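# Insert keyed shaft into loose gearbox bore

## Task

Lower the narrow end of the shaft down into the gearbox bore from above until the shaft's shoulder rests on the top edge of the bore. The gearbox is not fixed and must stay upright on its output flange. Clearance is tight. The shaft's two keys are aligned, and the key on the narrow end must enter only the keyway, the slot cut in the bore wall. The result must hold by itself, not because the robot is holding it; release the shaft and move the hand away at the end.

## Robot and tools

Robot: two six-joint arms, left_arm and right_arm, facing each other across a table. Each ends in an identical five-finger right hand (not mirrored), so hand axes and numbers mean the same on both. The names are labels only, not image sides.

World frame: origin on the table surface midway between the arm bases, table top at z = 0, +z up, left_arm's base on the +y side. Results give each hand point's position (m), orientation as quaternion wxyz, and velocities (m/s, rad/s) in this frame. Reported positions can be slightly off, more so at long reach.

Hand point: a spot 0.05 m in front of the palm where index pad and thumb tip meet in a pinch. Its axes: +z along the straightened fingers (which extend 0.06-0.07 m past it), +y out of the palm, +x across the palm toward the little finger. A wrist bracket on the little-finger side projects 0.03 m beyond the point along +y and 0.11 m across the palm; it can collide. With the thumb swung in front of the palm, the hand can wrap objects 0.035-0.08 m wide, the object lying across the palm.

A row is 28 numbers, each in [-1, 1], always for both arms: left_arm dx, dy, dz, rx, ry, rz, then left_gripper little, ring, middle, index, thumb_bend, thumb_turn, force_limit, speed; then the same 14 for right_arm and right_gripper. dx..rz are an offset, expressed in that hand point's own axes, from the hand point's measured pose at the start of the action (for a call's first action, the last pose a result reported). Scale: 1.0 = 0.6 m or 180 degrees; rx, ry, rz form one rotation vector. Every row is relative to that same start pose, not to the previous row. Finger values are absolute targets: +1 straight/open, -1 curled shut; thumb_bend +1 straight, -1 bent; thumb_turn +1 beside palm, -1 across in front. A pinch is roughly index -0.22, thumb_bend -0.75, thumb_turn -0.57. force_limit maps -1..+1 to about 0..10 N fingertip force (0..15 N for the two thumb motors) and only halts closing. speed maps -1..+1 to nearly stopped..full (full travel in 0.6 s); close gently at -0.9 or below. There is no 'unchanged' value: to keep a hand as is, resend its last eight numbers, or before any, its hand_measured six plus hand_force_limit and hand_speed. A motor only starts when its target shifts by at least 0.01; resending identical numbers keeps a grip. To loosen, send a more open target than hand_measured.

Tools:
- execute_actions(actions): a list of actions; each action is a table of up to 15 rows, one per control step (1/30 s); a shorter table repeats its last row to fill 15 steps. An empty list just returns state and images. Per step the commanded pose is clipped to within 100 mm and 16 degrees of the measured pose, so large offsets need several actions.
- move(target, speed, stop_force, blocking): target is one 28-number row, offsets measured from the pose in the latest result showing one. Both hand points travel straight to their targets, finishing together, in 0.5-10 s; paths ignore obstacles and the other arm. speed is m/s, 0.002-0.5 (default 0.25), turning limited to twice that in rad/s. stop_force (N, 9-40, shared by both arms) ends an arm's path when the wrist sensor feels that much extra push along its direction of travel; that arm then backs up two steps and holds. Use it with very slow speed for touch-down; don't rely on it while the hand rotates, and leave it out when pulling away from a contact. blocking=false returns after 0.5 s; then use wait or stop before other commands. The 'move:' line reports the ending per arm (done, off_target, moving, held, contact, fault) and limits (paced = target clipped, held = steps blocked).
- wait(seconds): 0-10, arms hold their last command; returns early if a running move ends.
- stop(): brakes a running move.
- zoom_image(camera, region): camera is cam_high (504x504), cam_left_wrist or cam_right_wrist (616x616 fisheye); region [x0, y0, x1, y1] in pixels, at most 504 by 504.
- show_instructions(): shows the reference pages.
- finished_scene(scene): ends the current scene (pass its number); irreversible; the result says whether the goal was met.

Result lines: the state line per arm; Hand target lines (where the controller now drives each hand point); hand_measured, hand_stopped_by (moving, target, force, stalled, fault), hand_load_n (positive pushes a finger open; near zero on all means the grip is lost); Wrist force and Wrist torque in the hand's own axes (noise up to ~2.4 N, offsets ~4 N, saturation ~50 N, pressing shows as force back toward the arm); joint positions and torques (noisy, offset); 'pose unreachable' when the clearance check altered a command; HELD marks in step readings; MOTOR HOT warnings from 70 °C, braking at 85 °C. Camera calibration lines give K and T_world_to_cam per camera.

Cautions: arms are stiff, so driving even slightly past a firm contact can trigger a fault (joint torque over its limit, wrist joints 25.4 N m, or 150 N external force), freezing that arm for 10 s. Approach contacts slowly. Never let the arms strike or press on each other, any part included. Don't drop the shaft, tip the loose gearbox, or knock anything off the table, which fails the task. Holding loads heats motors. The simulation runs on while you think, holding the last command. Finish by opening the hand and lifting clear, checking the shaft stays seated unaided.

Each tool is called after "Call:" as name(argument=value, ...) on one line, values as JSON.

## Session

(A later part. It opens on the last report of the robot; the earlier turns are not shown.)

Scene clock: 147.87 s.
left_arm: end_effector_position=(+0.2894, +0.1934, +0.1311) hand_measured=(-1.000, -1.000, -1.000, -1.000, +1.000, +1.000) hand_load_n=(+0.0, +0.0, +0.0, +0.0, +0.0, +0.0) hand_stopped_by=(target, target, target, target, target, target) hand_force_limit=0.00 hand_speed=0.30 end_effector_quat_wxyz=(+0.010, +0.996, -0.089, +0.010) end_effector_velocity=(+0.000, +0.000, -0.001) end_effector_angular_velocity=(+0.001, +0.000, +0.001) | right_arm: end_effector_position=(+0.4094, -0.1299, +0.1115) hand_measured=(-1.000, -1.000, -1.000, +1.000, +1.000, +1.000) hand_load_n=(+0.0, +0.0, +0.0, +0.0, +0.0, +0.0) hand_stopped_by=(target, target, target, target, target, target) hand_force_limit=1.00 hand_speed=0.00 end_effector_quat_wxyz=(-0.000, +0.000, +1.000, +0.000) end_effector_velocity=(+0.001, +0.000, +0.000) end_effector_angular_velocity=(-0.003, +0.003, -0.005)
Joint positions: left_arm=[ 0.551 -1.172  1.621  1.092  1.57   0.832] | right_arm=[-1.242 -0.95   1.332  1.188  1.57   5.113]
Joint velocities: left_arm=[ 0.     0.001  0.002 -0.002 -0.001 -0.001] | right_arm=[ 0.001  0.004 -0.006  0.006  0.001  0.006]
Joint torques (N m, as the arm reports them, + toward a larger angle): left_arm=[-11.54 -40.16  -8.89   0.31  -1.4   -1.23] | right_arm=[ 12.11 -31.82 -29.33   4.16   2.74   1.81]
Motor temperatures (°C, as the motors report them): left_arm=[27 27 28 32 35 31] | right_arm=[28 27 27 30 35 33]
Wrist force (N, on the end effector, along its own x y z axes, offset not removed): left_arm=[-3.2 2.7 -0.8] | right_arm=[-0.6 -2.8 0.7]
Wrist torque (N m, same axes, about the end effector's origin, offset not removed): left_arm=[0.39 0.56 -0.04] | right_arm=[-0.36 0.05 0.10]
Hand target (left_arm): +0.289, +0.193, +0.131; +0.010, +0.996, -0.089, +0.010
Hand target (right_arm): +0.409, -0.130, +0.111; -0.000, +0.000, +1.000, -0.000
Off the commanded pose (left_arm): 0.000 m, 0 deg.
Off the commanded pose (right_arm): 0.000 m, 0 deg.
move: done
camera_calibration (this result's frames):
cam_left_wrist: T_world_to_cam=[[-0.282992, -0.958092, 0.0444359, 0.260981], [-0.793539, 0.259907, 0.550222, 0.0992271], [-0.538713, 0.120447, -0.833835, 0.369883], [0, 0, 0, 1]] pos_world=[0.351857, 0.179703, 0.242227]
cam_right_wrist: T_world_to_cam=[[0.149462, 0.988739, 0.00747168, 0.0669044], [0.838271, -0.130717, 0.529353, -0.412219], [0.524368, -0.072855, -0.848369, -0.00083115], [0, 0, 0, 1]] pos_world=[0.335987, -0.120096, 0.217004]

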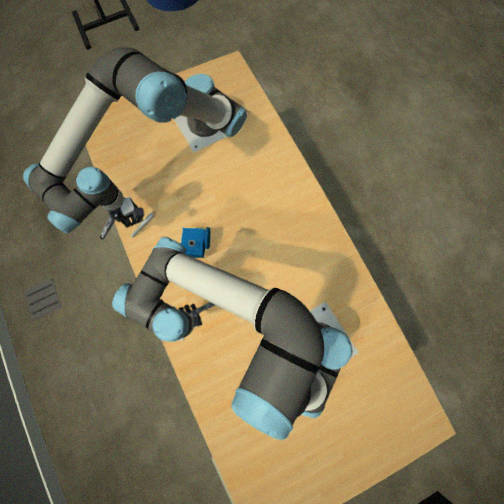

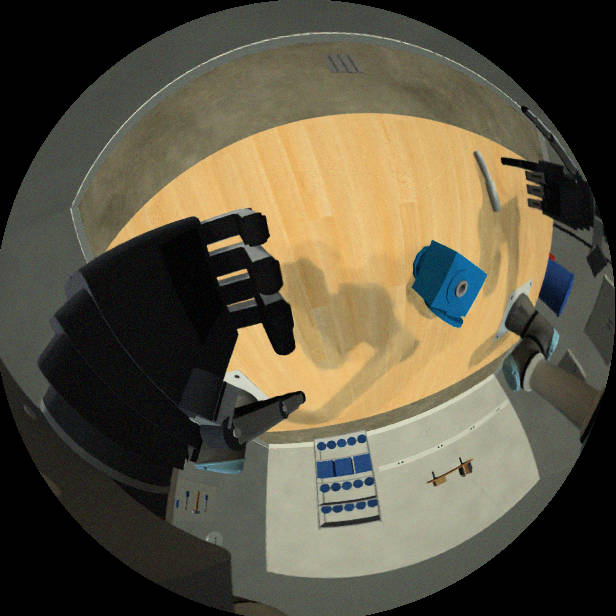

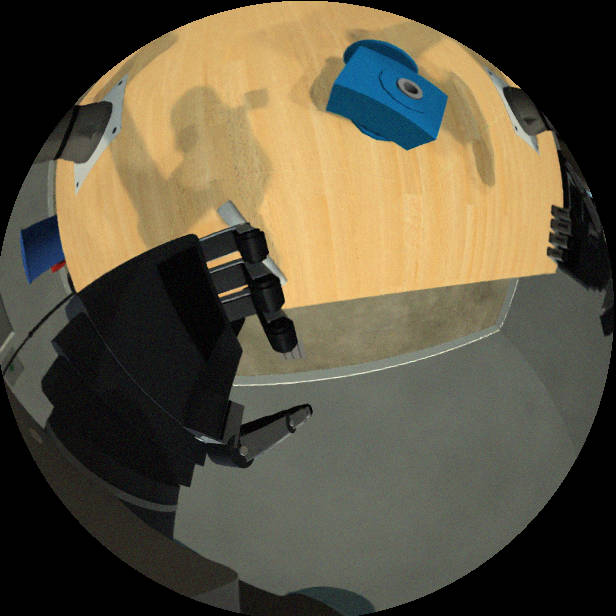

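Call:
move(target=[0,0,0,0,0,0,-1,-1,-1,-1,1,1,0,0.3,0.015,-0.005,0.062,0,0,0,-1,-1,-1,1,1,1,1,0], speed=0.08)

Call:
move(target=[0,0,0,0,0,0,-1,-1,-1,-1,1,1,0,0.3,0.025,0.075,0,0,0,0,-1,-1,-1,1,1,1,1,0], speed=0.06)

Scene clock: 149.07 s.
left_arm: end_effector_position=(+0.2894, +0.1934, +0.1311) hand_measured=(-1.000, -1.000, -1.000, -1.000, +1.000, +1.000) hand_load_n=(+0.0, +0.0, +0.0, +0.0, +0.0, +0.0) hand_stopped_by=(target, target, target, target, target, target) hand_force_limit=0.00 hand_speed=0.30 end_effector_quat_wxyz=(+0.010, +0.996, -0.089, +0.010) end_effector_velocity=(+0.000, -0.000, -0.000) end_effector_angular_velocity=(-0.000, +0.001, +0.000) | right_arm: end_effector_position=(+0.4005, -0.1330, +0.0744) hand_measured=(-1.000, -1.000, -1.000, +1.000, +1.000, +1.000) hand_load_n=(+0.0, +0.0, +0.0, +0.0, +0.0, +0.0) hand_stopped_by=(target, target, target, target, target, target) hand_force_limit=1.00 hand_speed=0.00 end_effector_quat_wxyz=(-0.000, +0.000, +1.000, +0.000) end_effector_velocity=(+0.000, -0.000, -0.002) end_effector_angular_velocity=(+0.001, -0.001, -0.001)
Joint positions: left_arm=[ 0.551 -1.172  1.621  1.092  1.57   0.832] | right_arm=[-1.241 -0.933  1.408  1.096  1.571  5.114]
Joint velocities: left_arm=[ 0.     0.001 -0.001 -0.     0.001  0.   ] | right_arm=[-0.001  0.001  0.003 -0.005 -0.     0.   ]
Joint torques (N m, as the arm reports them, + toward a larger angle): left_arm=[-11.71 -40.27  -9.28   0.28  -1.35  -1.11] | right_arm=[ 12.07 -31.77  -6.51   1.14  -2.57   1.9 ]
Motor temperatures (°C, as the motors report them): left_arm=[27 27 28 32 35 31] | right_arm=[28 27 27 30 35 33]
Wrist force (N, on the end effector, along its own x y z axes, offset not removed): left_arm=[-1.0 1.3 2.0] | right_arm=[-2.0 -3.3 3.0]
Wrist torque (N m, same axes, about the end effector's origin, offset not removed): left_arm=[0.19 0.11 0.12] | right_arm=[-0.63 0.44 -0.04]
Hand target (left_arm): +0.289, +0.193, +0.131; +0.010, +0.996, -0.089, +0.010
Hand target (right_arm): +0.400, -0.133, +0.074; -0.000, +0.000, +1.000, +0.000
Off the commanded pose (left_arm): 0.000 m, 0 deg.
Off the commanded pose (right_arm): 0.000 m, 0 deg.
move: done
camera_calibration (this result's frames):
cam_left_wrist: T_world_to_cam=[[-0.282992, -0.958092, 0.0444355, 0.260981], [-0.793539, 0.259907, 0.550223, 0.099227], [-0.538713, 0.120448, -0.833835, 0.369883], [0, 0, 0, 1]] pos_world=[0.351857, 0.179703, 0.242227]
cam_right_wrist: T_world_to_cam=[[0.14946, 0.988741, 0.00731298, 0.071526], [0.838241, -0.130626, 0.529423, -0.385479], [0.524418, -0.0729978, -0.848326, -0.0278945], [0, 0, 0, 1]] pos_world=[0.327062, -0.123111, 0.179895]

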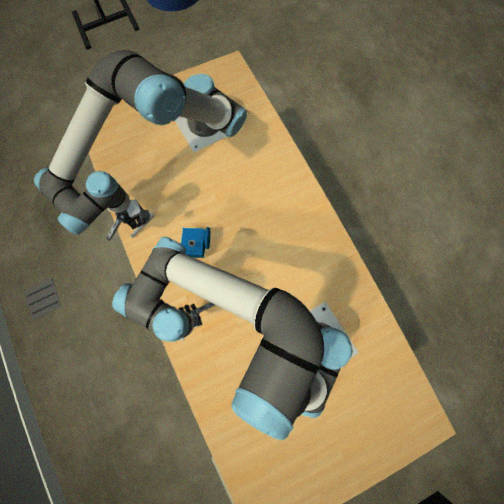

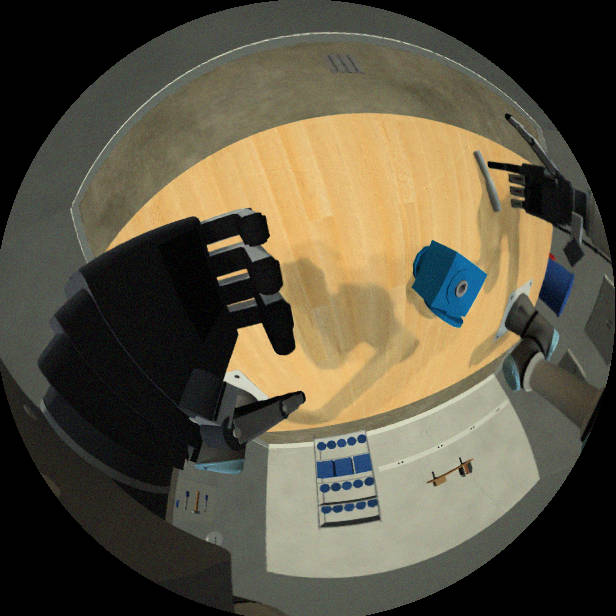

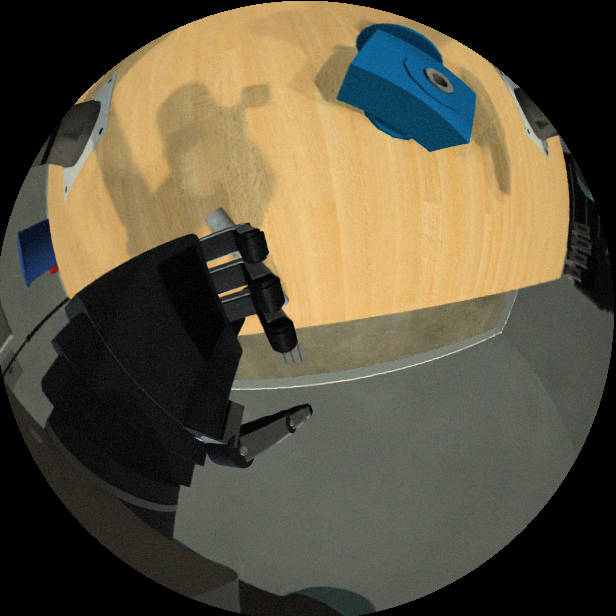

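Scene clock: 150.23 s.
left_arm: end_effector_position=(+0.2894, +0.1934, +0.1311) hand_measured=(-1.000, -1.000, -1.000, -1.000, +1.000, +1.000) hand_load_n=(+0.0, +0.0, +0.0, +0.0, +0.0, +0.0) hand_stopped_by=(target, target, target, target, target, target) hand_force_limit=0.00 hand_speed=0.30 end_effector_quat_wxyz=(+0.010, +0.996, -0.089, +0.010) end_effector_velocity=(-0.000, -0.001, -0.000) end_effector_angular_velocity=(-0.000, +0.000, +0.001) | right_arm: end_effector_position=(+0.3855, -0.0880, +0.0744) hand_measured=(-1.000, -1.000, -1.000, +1.000, +1.000, +1.000) hand_load_n=(+0.0, +0.0, +0.0, +0.0, +0.0, +0.0) hand_stopped_by=(target, target, target, target, target, target) hand_force_limit=1.00 hand_speed=0.00 end_effector_quat_wxyz=(-0.000, +0.000, +1.000, +0.000) end_effector_velocity=(-0.001, +0.001, -0.000) end_effector_angular_velocity=(+0.000, +0.001, +0.000)
Joint positions: left_arm=[ 0.551 -1.172  1.621  1.092  1.57   0.832] | right_arm=[-1.149 -0.894  1.34   1.125  1.57   5.206]
Joint velocities: left_arm=[-0.001  0.001 -0.    -0.001  0.    -0.001] | right_arm=[ 0.003  0.002 -0.002  0.001 -0.001  0.002]
Joint torques (N m, as the arm reports them, + toward a larger angle): left_arm=[-11.32 -40.75  -8.51   0.22  -1.39  -1.28] | right_arm=[ 12.87 -33.75 -28.13   4.     2.62   2.02]
Motor temperatures (°C, as the motors report them): left_arm=[27 27 28 32 35 31] | right_arm=[28 27 27 30 35 33]
Wrist force (N, on the end effector, along its own x y z axes, offset not removed): left_arm=[-2.7 -1.8 2.0] | right_arm=[-0.1 -0.8 2.7]
Wrist torque (N m, same axes, about the end effector's origin, offset not removed): left_arm=[-0.21 0.19 -0.16] | right_arm=[-0.31 0.12 0.27]
Hand target (left_arm): +0.289, +0.193, +0.131; +0.010, +0.996, -0.089, +0.010
Hand target (right_arm): +0.385, -0.088, +0.074; -0.000, +0.000, +1.000, -0.000
Off the commanded pose (left_arm): 0.000 m, 0 deg.
Off the commanded pose (right_arm): 0.000 m, 0 deg.
move: done
camera_calibration (this result's frames):
cam_left_wrist: T_world_to_cam=[[-0.282993, -0.958092, 0.0444358, 0.260981], [-0.793539, 0.259907, 0.550222, 0.0992269], [-0.538713, 0.120447, -0.833835, 0.369883], [0, 0, 0, 1]] pos_world=[0.351857, 0.179702, 0.242227]
cam_right_wrist: T_world_to_cam=[[0.149448, 0.988742, 0.00737646, 0.0293574], [0.838294, -0.130657, 0.529332, -0.366986], [0.524336, -0.072924, -0.848383, -0.0166888], [0, 0, 0, 1]] pos_world=[0.312005, -0.0781932, 0.179882]

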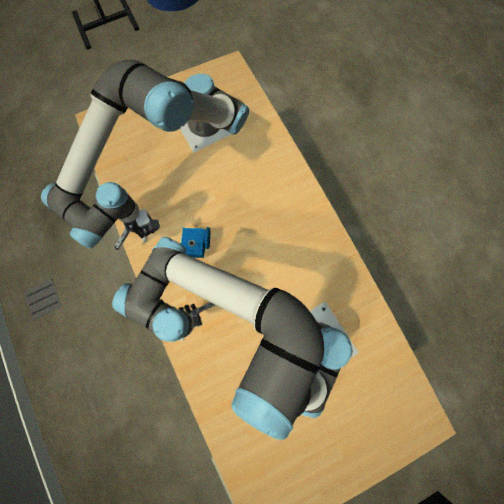

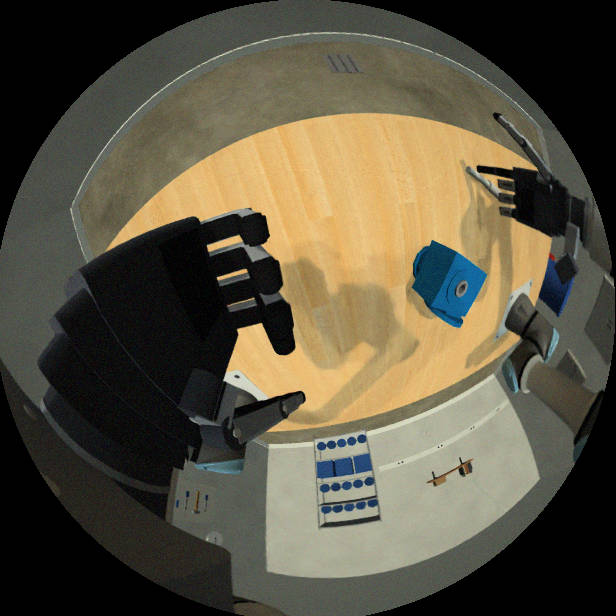

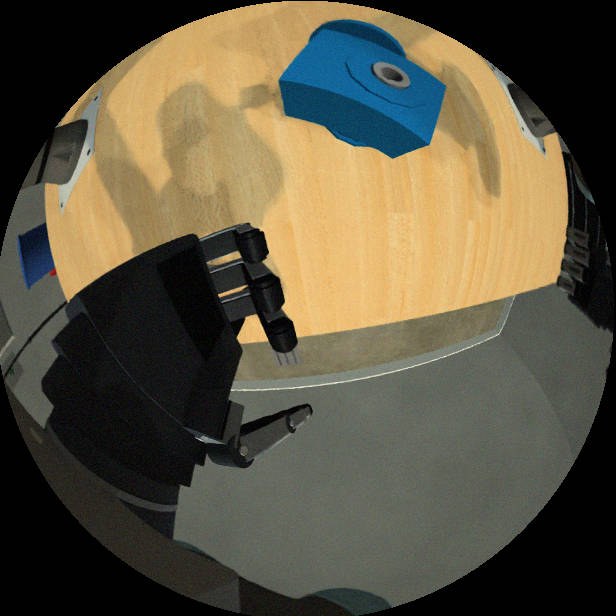

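Call:
move(target=[0,0,0,0,0,0,-1,-1,-1,-1,1,1,0,0.3,0.16,-0.025,0,0,0,-0.333,-1,-1,-1,1,1,1,1,0], speed=0.15)

Scene clock: 154.27 s.
left_arm: end_effector_position=(+0.2894, +0.1934, +0.1311) hand_measured=(-1.000, -1.000, -1.000, -1.000, +1.000, +1.000) hand_load_n=(+0.0, +0.0, +0.0, +0.0, +0.0, +0.0) hand_stopped_by=(target, target, target, target, target, target) hand_force_limit=0.00 hand_speed=0.30 end_effector_quat_wxyz=(+0.010, +0.996, -0.089, +0.010) end_effector_velocity=(-0.000, +0.000, +0.000) end_effector_angular_velocity=(-0.000, -0.000, +0.001) | right_arm: end_effector_position=(+0.2895, -0.1030, +0.0744) hand_measured=(-1.000, -1.000, -1.000, +1.000, +1.000, +1.000) hand_load_n=(+0.0, +0.0, +0.0, +0.0, +0.0, +0.0) hand_stopped_by=(target, target, target, target, target, target) hand_force_limit=1.00 hand_speed=0.00 end_effector_quat_wxyz=(-0.000, -0.499, +0.866, +0.000) end_effector_velocity=(-0.001, -0.000, -0.000) end_effector_angular_velocity=(+0.000, +0.001, +0.008)
Joint positions: left_arm=[ 0.551 -1.172  1.621  1.092  1.57   0.832] | right_arm=[-1.142 -0.957  1.45   1.079  1.57   4.167]
Joint velocities: left_arm=[-0.    -0.002  0.001  0.    -0.    -0.001] | right_arm=[-0.    -0.     0.001  0.    -0.001 -0.008]
Joint torques (N m, as the arm reports them, + toward a larger angle): left_arm=[-11.78 -41.06  -7.99   0.33  -1.33  -1.26] | right_arm=[ 12.05 -44.71  -6.1    1.2   -2.97  -1.5 ]
Motor temperatures (°C, as the motors report them): left_arm=[27 27 28 32 35 31] | right_arm=[28 27 27 30 35 33]
Wrist force (N, on the end effector, along its own x y z axes, offset not removed): left_arm=[-3.6 2.9 1.0] | right_arm=[-0.2 -3.4 1.5]
Wrist torque (N m, same axes, about the end effector's origin, offset not removed): left_arm=[0.55 0.35 -0.01] | right_arm=[-0.68 0.15 0.02]
Hand target (left_arm): +0.289, +0.193, +0.131; +0.010, +0.996, -0.089, +0.010
Hand target (right_arm): +0.289, -0.103, +0.074; -0.000, -0.499, +0.866, +0.000
Off the commanded pose (left_arm): 0.000 m, 0 deg.
Off the commanded pose (right_arm): 0.000 m, 0 deg.
move: done
camera_calibration (this result's frames):
cam_left_wrist: T_world_to_cam=[[-0.282992, -0.958092, 0.044436, 0.260981], [-0.793539, 0.259907, 0.550223, 0.099227], [-0.538713, 0.120447, -0.833835, 0.369883], [0, 0, 0, 1]] pos_world=[0.351857, 0.179703, 0.242227]
cam_right_wrist: T_world_to_cam=[[-0.780522, 0.62508, 0.00784103, 0.290277], [0.53348, 0.6595, 0.529583, -0.118891], [0.325861, 0.417534, -0.848222, 0.140525], [0, 0, 0, 1]] pos_world=[0.244202, -0.161711, 0.179883]

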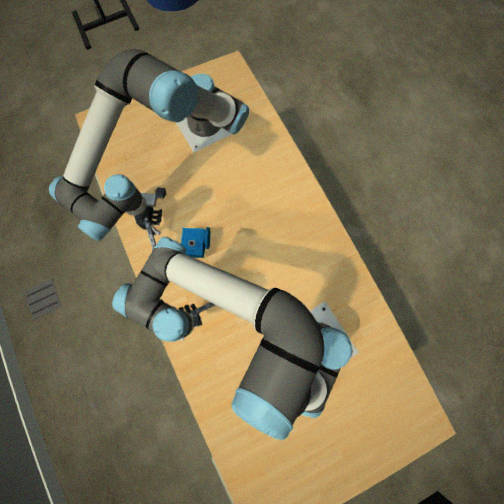

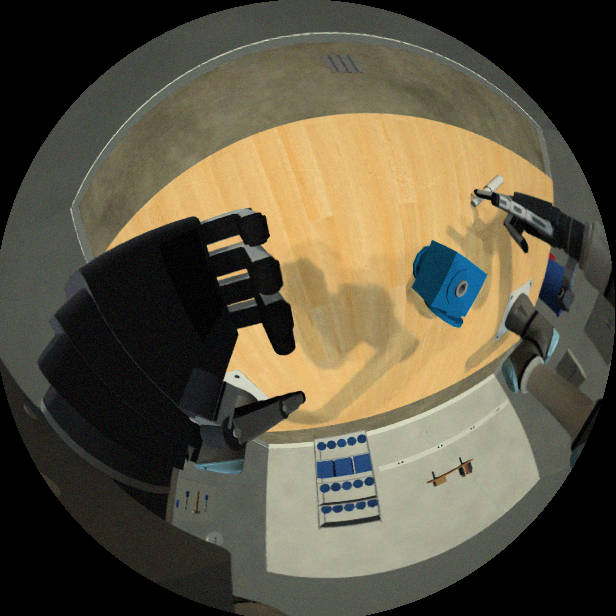

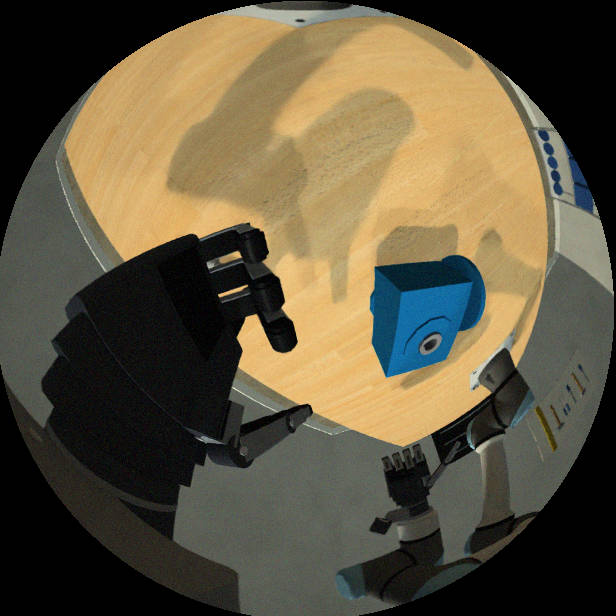

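Call:
move(target=[0,0,0,0,0,0,-1,-1,-1,-1,1,1,0,0.3,0.16,0.012,0,0,0,-0.333,-1,-1,-1,1,1,1,1,0], speed=0.2)

Call:
move(target=[0,0,0,0,0,0,-1,-1,-1,-1,1,1,0,0.3,-0.03,-0.1,-0.15,0,0,0,-1,-1,-1,1,1,1,1,0])

Scene clock: 157.40 s.
left_arm: end_effector_position=(+0.2894, +0.1934, +0.1311) hand_measured=(-1.000, -1.000, -1.000, -1.000, +1.000, +1.000) hand_load_n=(+0.0, +0.0, +0.0, +0.0, +0.0, +0.0) hand_stopped_by=(target, target, target, target, target, target) hand_force_limit=0.00 hand_speed=0.30 end_effector_quat_wxyz=(+0.010, +0.996, -0.089, +0.010) end_effector_velocity=(-0.000, +0.001, -0.001) end_effector_angular_velocity=(+0.001, -0.000, -0.000) | right_arm: end_effector_position=(+0.2352, -0.1825, +0.0744) hand_measured=(-1.000, -1.000, -1.000, +1.000, +1.000, +1.000) hand_load_n=(+0.0, +0.0, +0.0, +0.0, +0.0, +0.0) hand_stopped_by=(target, target, target, target, target, target) hand_force_limit=1.00 hand_speed=0.00 end_effector_quat_wxyz=(-0.000, -0.865, +0.501, +0.000) end_effector_velocity=(-0.001, -0.001, -0.000) end_effector_angular_velocity=(-0.001, +0.002, +0.007)
Joint positions: left_arm=[ 0.551 -1.172  1.621  1.092  1.57   0.832] | right_arm=[-1.155 -1.022  1.558  1.035  1.57   3.109]
Joint velocities: left_arm=[ 0.    -0.     0.002 -0.001 -0.001  0.001] | right_arm=[ 0.    -0.001  0.002  0.    -0.    -0.007]
Joint torques (N m, as the arm reports them, + toward a larger angle): left_arm=[-11.62 -40.36  -8.93   0.24  -1.32  -1.25] | right_arm=[ 11.86 -42.94  -5.25   1.33  -2.89  -1.58]
Motor temperatures (°C, as the motors report them): left_arm=[27 27 28 32 35 31] | right_arm=[28 27 27 30 35 33]
Wrist force (N, on the end effector, along its own x y z axes, offset not removed): left_arm=[-3.3 -2.7 -2.1] | right_arm=[-0.5 -3.7 0.3]
Wrist torque (N m, same axes, about the end effector's origin, offset not removed): left_arm=[-0.20 0.65 -0.16] | right_arm=[-0.70 0.11 -0.05]
Hand target (left_arm): +0.289, +0.193, +0.131; +0.010, +0.996, -0.089, +0.010
Hand target (right_arm): +0.235, -0.182, +0.074; +0.000, +0.865, -0.501, -0.000
Off the commanded pose (left_arm): 0.000 m, 0 deg.
Off the commanded pose (right_arm): 0.000 m, 0 deg.
move: done
camera_calibration (this result's frames):
cam_left_wrist: T_world_to_cam=[[-0.282993, -0.958092, 0.0444359, 0.260981], [-0.793539, 0.259907, 0.550222, 0.099227], [-0.538713, 0.120447, -0.833835, 0.369883], [0, 0, 0, 1]] pos_world=[0.351857, 0.179702, 0.242227]
cam_right_wrist: T_world_to_cam=[[-0.932147, -0.361995, 0.00784755, 0.153083], [-0.303089, 0.791953, 0.530045, 0.183371], [-0.198089, 0.491701, -0.847933, 0.328139], [0, 0, 0, 1]] pos_world=[0.263275, -0.251152, 0.179844]

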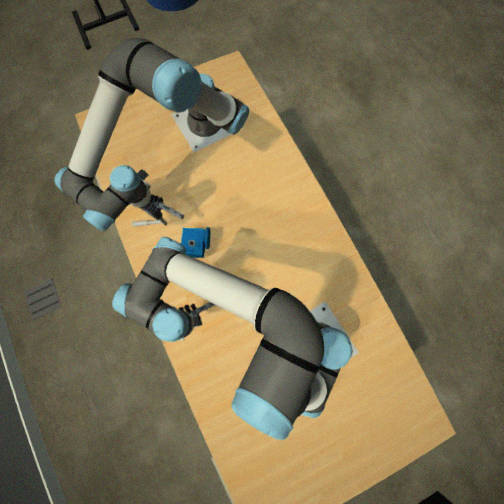

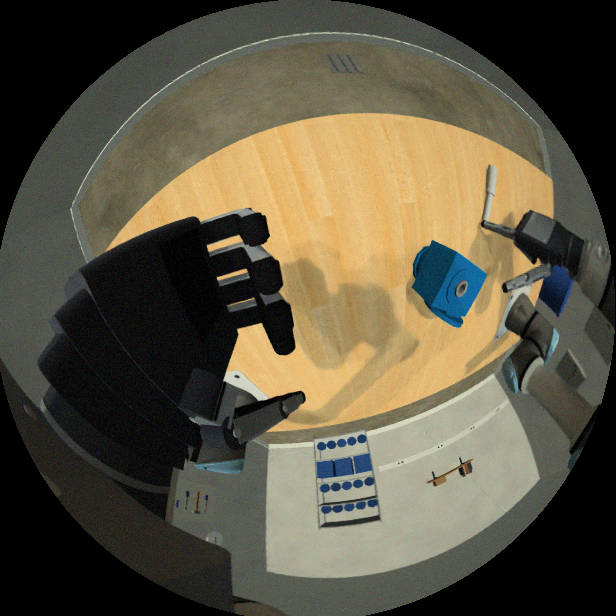

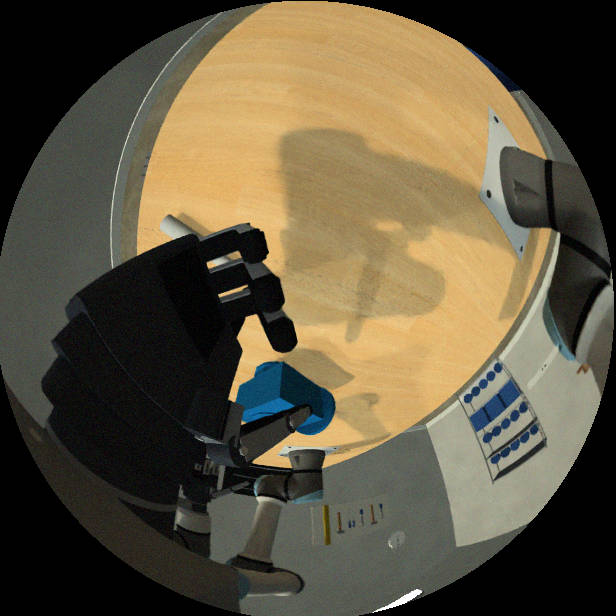

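Scene clock: 158.40 s.
left_arm: end_effector_position=(+0.2894, +0.1934, +0.1311) hand_measured=(-1.000, -1.000, -1.000, -1.000, +1.000, +1.000) hand_load_n=(+0.0, +0.0, +0.0, +0.0, +0.0, +0.0) hand_stopped_by=(target, target, target, target, target, target) hand_force_limit=0.00 hand_speed=0.30 end_effector_quat_wxyz=(+0.010, +0.996, -0.089, +0.010) end_effector_velocity=(+0.000, -0.001, +0.001) end_effector_angular_velocity=(-0.004, -0.003, -0.002) | right_arm: end_effector_position=(+0.2781, -0.1370, +0.1643) hand_measured=(-1.000, -1.000, -1.000, +1.000, +1.000, +1.000) hand_load_n=(+0.0, +0.0, +0.0, +0.0, +0.0, +0.0) hand_stopped_by=(target, target, target, target, target, target) hand_force_limit=1.00 hand_speed=0.00 end_effector_quat_wxyz=(-0.000, -0.865, +0.501, +0.000) end_effector_velocity=(+0.001, +0.000, +0.001) end_effector_angular_velocity=(-0.003, +0.001, +0.000)
Joint positions: left_arm=[ 0.551 -1.172  1.621  1.092  1.57   0.832] | right_arm=[-1.116 -0.961  1.209  1.323  1.57   3.147]
Joint velocities: left_arm=[-0.    -0.002 -0.001 -0.001  0.     0.002] | right_arm=[ 0.001  0.003 -0.006  0.006  0.002  0.   ]
Joint torques (N m, as the arm reports them, + toward a larger angle): left_arm=[-12.11 -40.49  -8.29   0.33  -1.53  -1.13] | right_arm=[ 12.31 -31.49 -27.76   4.21   2.9    1.94]
Motor temperatures (°C, as the motors report them): left_arm=[27 27 28 32 35 31] | right_arm=[28 27 27 30 35 33]
Wrist force (N, on the end effector, along its own x y z axes, offset not removed): left_arm=[-1.0 -2.5 1.5] | right_arm=[-0.5 -0.9 0.6]
Wrist torque (N m, same axes, about the end effector's origin, offset not removed): left_arm=[-0.44 0.06 -0.14] | right_arm=[-0.21 0.21 0.10]
Hand target (left_arm): +0.289, +0.193, +0.131; +0.010, +0.996, -0.089, +0.010
Hand target (right_arm): +0.278, -0.137, +0.164; +0.000, +0.865, -0.501, -0.000
Off the commanded pose (left_arm): 0.000 m, 0 deg.
Off the commanded pose (right_arm): 0.000 m, 0 deg.
move: done
camera_calibration (this result's frames):
cam_left_wrist: T_world_to_cam=[[-0.282992, -0.958092, 0.0444359, 0.260981], [-0.793539, 0.259907, 0.550222, 0.0992271], [-0.538713, 0.120447, -0.833835, 0.369883], [0, 0, 0, 1]] pos_world=[0.351857, 0.179703, 0.242227]
cam_right_wrist: T_world_to_cam=[[-0.932152, -0.361982, 0.00780189, 0.208811], [-0.303099, 0.791945, 0.53005, 0.11272], [-0.198047, 0.491723, -0.84793, 0.390581], [0, 0, 0, 1]] pos_world=[0.306163, -0.20574, 0.269809]

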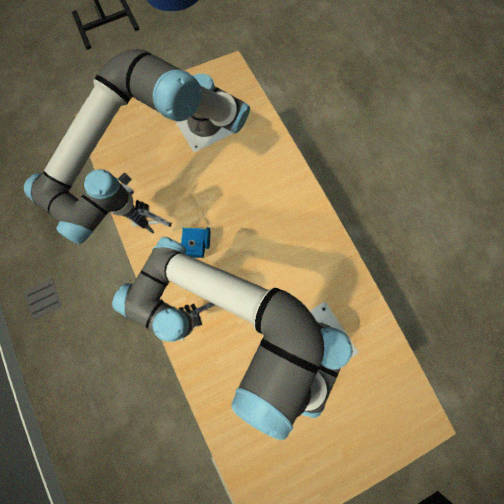

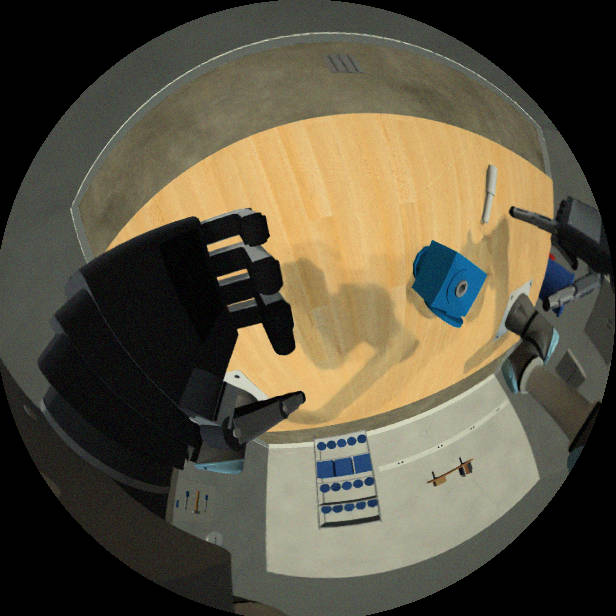

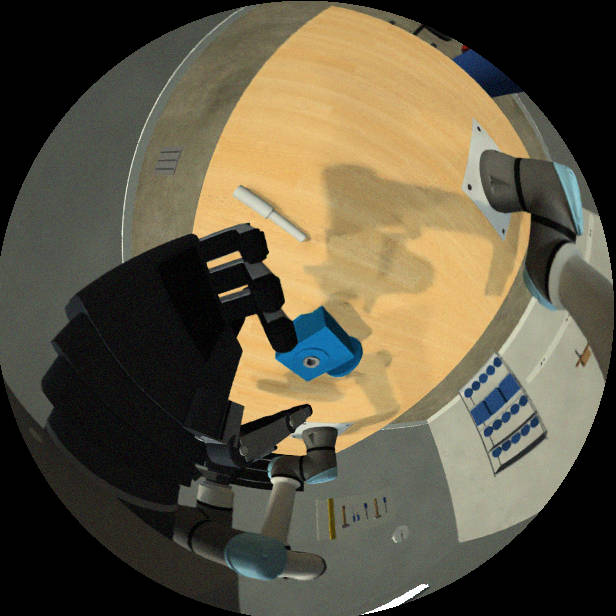

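Call:
move(target=[0,0,0,0,0,0,-1,-1,-1,-1,1,1,0,0.3,0.198,-0.082,0.15,0.392,-0.147,-0.195,-1,-1,-1,0.4,-0.75,-0.57,1,0], speed=0.3)

Call:
zoom_image(camera="cam_right_wrist", region=[260,230,500,470])

Scene clock: 161.63 s.
left_arm: end_effector_position=(+0.2894, +0.1934, +0.1311) hand_measured=(-1.000, -1.000, -1.000, -1.000, +1.000, +1.000) hand_load_n=(+0.0, +0.0, +0.0, +0.0, +0.0, +0.0) hand_stopped_by=(target, target, target, target, target, target) hand_force_limit=0.00 hand_speed=0.30 end_effector_quat_wxyz=(+0.010, +0.996, -0.089, +0.010) end_effector_velocity=(+0.000, -0.001, -0.001) end_effector_angular_velocity=(+0.000, +0.001, -0.000) | right_arm: end_effector_position=(+0.3801, -0.2156, +0.0745) hand_measured=(-1.000, -1.000, -1.000, +0.400, -0.750, -0.570) hand_load_n=(+0.0, +0.0, +0.0, +0.0, +0.0, +0.0) hand_stopped_by=(target, target, target, target, target, target) hand_force_limit=1.00 hand_speed=0.00 end_effector_quat_wxyz=(+0.593, -0.788, +0.133, -0.099) end_effector_velocity=(+0.001, -0.000, -0.001) end_effector_angular_velocity=(+0.003, -0.003, +0.006)
Joint positions: left_arm=[ 0.551 -1.172  1.621  1.092  1.57   0.832] | right_arm=[-1.801 -1.122  1.964  0.186  0.328  2.14 ]
Joint velocities: left_arm=[-0.     0.003 -0.001 -0.001  0.    -0.   ] | right_arm=[-0.002  0.009 -0.005  0.009 -0.007 -0.017]
Joint torques (N m, as the arm reports them, + toward a larger angle): left_arm=[-11.54 -40.39  -8.57   0.23  -1.5   -1.18] | right_arm=[-14.91 -21.55 -22.93   3.53  -4.22  -1.59]
Motor temperatures (°C, as the motors report them): left_arm=[27 27 28 32 35 31] | right_arm=[28 27 27 30 35 33]
Wrist force (N, on the end effector, along its own x y z axes, offset not removed): left_arm=[-2.2 1.2 2.3] | right_arm=[0.4 -3.2 1.3]
Wrist torque (N m, same axes, about the end effector's origin, offset not removed): left_arm=[0.19 0.33 -0.17] | right_arm=[-0.50 0.04 0.25]
Hand target (left_arm): +0.289, +0.193, +0.131; +0.010, +0.996, -0.089, +0.010
Hand target (right_arm): +0.380, -0.216, +0.074; -0.594, +0.788, -0.133, +0.099
Off the commanded pose (left_arm): 0.000 m, 0 deg.
Off the commanded pose (right_arm): 0.000 m, 0 deg.
move: done
camera_calibration (this result's frames):
cam_left_wrist: T_world_to_cam=[[-0.282992, -0.958092, 0.0444361, 0.260981], [-0.793539, 0.259907, 0.550222, 0.099227], [-0.538713, 0.120447, -0.833835, 0.369883], [0, 0, 0, 1]] pos_world=[0.351857, 0.179703, 0.242227]
cam_right_wrist: T_world_to_cam=[[-0.23462, -0.215246, -0.947957, 0.113828], [-0.946103, -0.173403, 0.273534, 0.308834], [-0.223256, 0.961041, -0.162961, 0.432936], [0, 0, 0, 1]] pos_world=[0.41555, -0.338016, 0.0939788]

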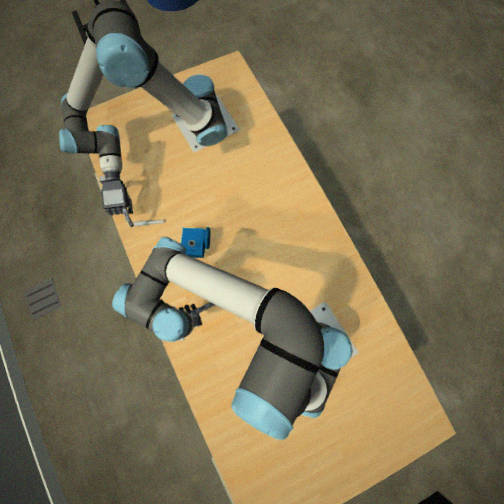

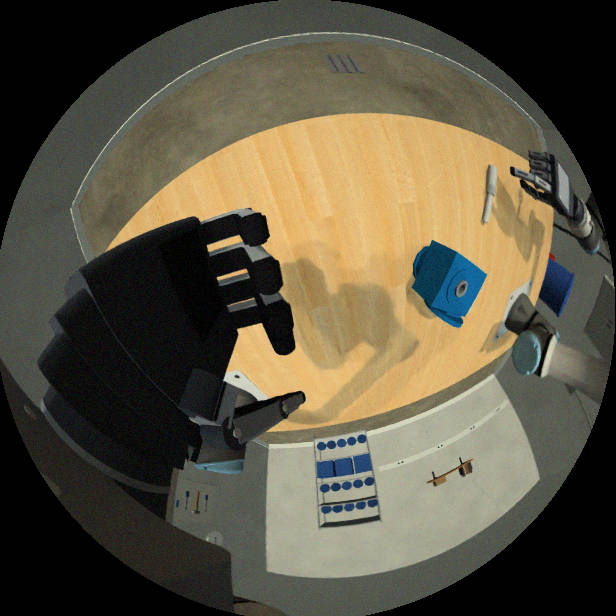

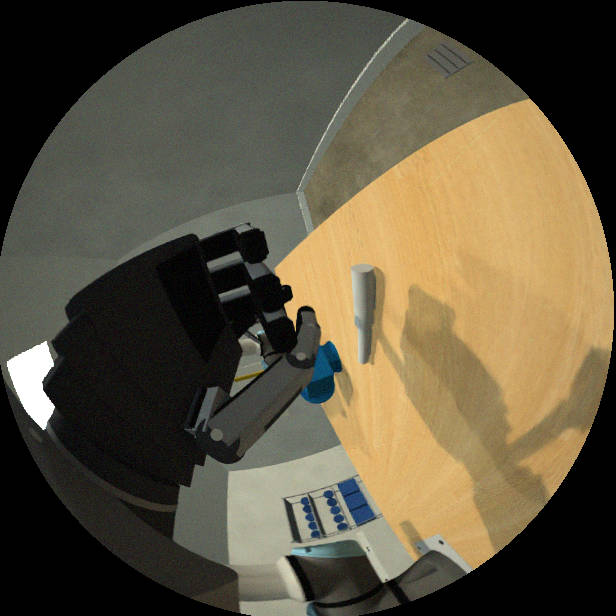

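Region (260, 230, 500, 470) of cam_right_wrist's 616x616 image, scaled by 2.100, with more detail than that image has.

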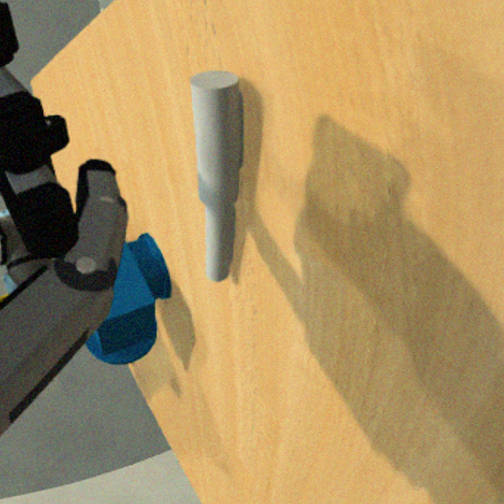

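Call:
move(target=[0,0,0,0,0,0,-1,-1,-1,-1,1,1,0,0.3,0,0.068,0.03,0,0,0,-1,-1,-1,0.4,-0.75,-0.57,1,0], speed=0.1)

Call:
zoom_image(camera="cam_right_wrist", region=[240,220,400,380])

Call:
zoom_image(camera="cam_high", region=[90,180,180,250])

Scene clock: 162.70 s.
left_arm: end_effector_position=(+0.2894, +0.1934, +0.1311) hand_measured=(-1.000, -1.000, -1.000, -1.000, +1.000, +1.000) hand_load_n=(+0.0, +0.0, +0.0, +0.0, +0.0, +0.0) hand_stopped_by=(target, target, target, target, target, target) hand_force_limit=0.00 hand_speed=0.30 end_effector_quat_wxyz=(+0.010, +0.996, -0.089, +0.010) end_effector_velocity=(-0.000, -0.001, +0.000) end_effector_angular_velocity=(-0.002, -0.001, +0.001) | right_arm: end_effector_position=(+0.3820, -0.2099, +0.0304) hand_measured=(-1.000, -1.000, -1.000, +0.400, -0.750, -0.570) hand_load_n=(+0.0, +0.0, +0.0, +0.0, +0.0, +0.0) hand_stopped_by=(target, target, target, target, target, target) hand_force_limit=1.00 hand_speed=0.00 end_effector_quat_wxyz=(+0.593, -0.788, +0.133, -0.099) end_effector_velocity=(+0.000, +0.000, -0.001) end_effector_angular_velocity=(+0.001, -0.001, +0.000)
Joint positions: left_arm=[ 0.551 -1.172  1.621  1.092  1.57   0.832] | right_arm=[-1.784 -1.039  1.98   0.048  0.337  2.182]
Joint velocities: left_arm=[-0.001 -0.001  0.    -0.001  0.    -0.002] | right_arm=[ 0.001  0.002  0.    -0.008 -0.     0.005]
Joint torques (N m, as the arm reports them, + toward a larger angle): left_arm=[-12.35 -40.45  -8.94   0.17  -1.45  -1.15] | right_arm=[ 12.34 -22.85  -0.62   0.35   1.63   2.  ]
Motor temperatures (°C, as the motors report them): left_arm=[27 27 28 32 35 31] | right_arm=[28 27 27 30 35 33]
Wrist force (N, on the end effector, along its own x y z axes, offset not removed): left_arm=[-4.1 -0.3 0.1] | right_arm=[0.9 -0.5 0.6]
Wrist torque (N m, same axes, about the end effector's origin, offset not removed): left_arm=[-0.01 0.46 -0.31] | right_arm=[-0.09 -0.07 0.20]
Hand target (left_arm): +0.289, +0.193, +0.131; +0.010, +0.996, -0.089, +0.010
Hand target (right_arm): +0.382, -0.210, +0.030; -0.593, +0.788, -0.133, +0.099
Off the commanded pose (left_arm): 0.000 m, 0 deg.
Off the commanded pose (right_arm): 0.000 m, 0 deg.
move: done
camera_calibration (this result's frames):
cam_left_wrist: T_world_to_cam=[[-0.282993, -0.958092, 0.0444361, 0.260981], [-0.793539, 0.259907, 0.550222, 0.099227], [-0.538713, 0.120447, -0.833835, 0.369883], [0, 0, 0, 1]] pos_world=[0.351857, 0.179702, 0.242227]
cam_right_wrist: T_world_to_cam=[[-0.234624, -0.215325, -0.947938, 0.0736667], [-0.94608, -0.173474, 0.273569, 0.323706], [-0.223349, 0.961011, -0.163013, 0.420774], [0, 0, 0, 1]] pos_world=[0.417515, -0.332352, 0.0498672]

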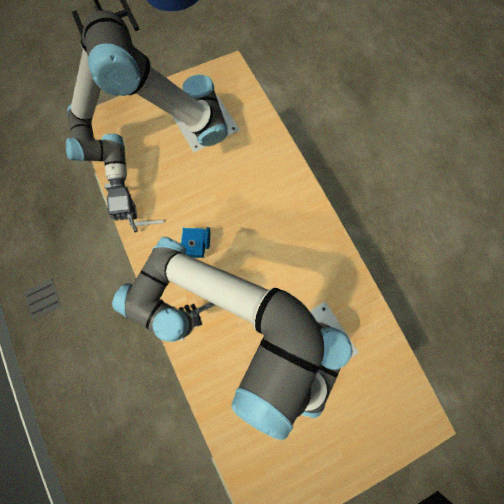

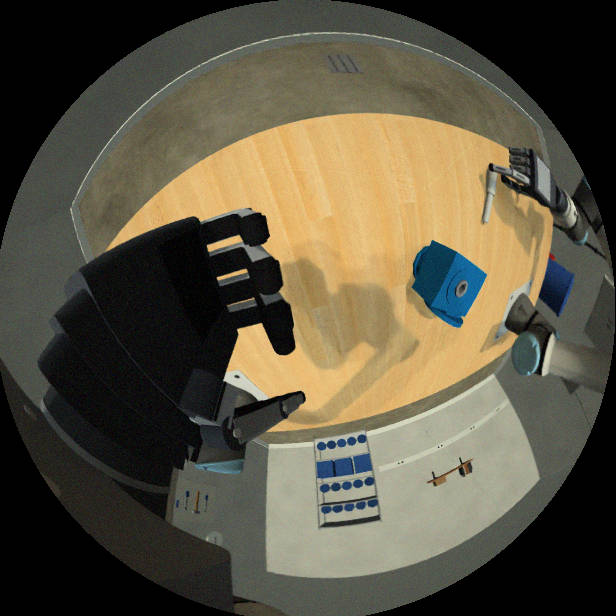

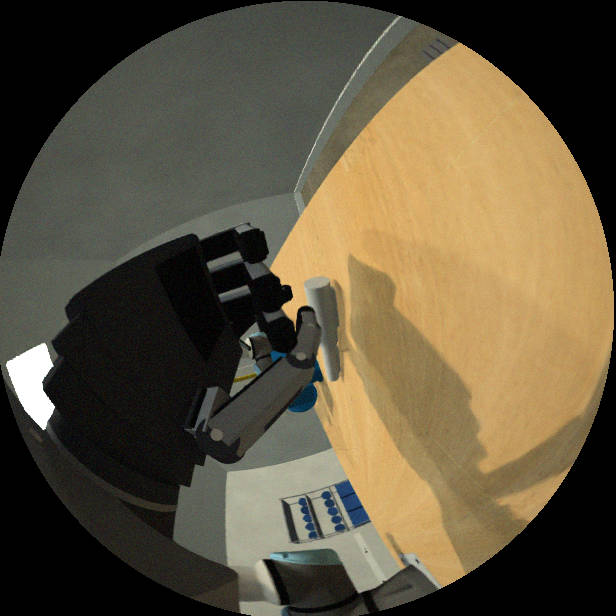

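Region (240, 220, 400, 380) of cam_right_wrist's 616x616 image, scaled by 3.150, with more detail than that image has.

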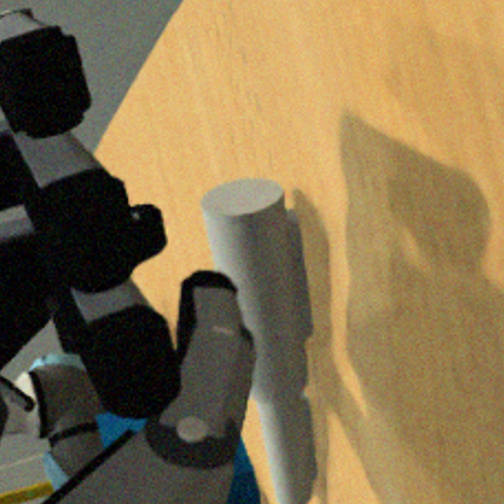

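Region (90, 180, 180, 250) of cam_high's 504x504 image, scaled by 5.600, with more detail than that image has.

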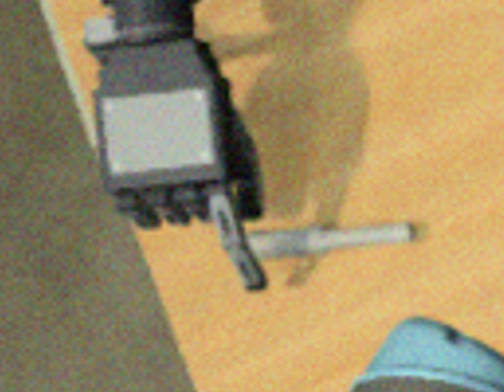

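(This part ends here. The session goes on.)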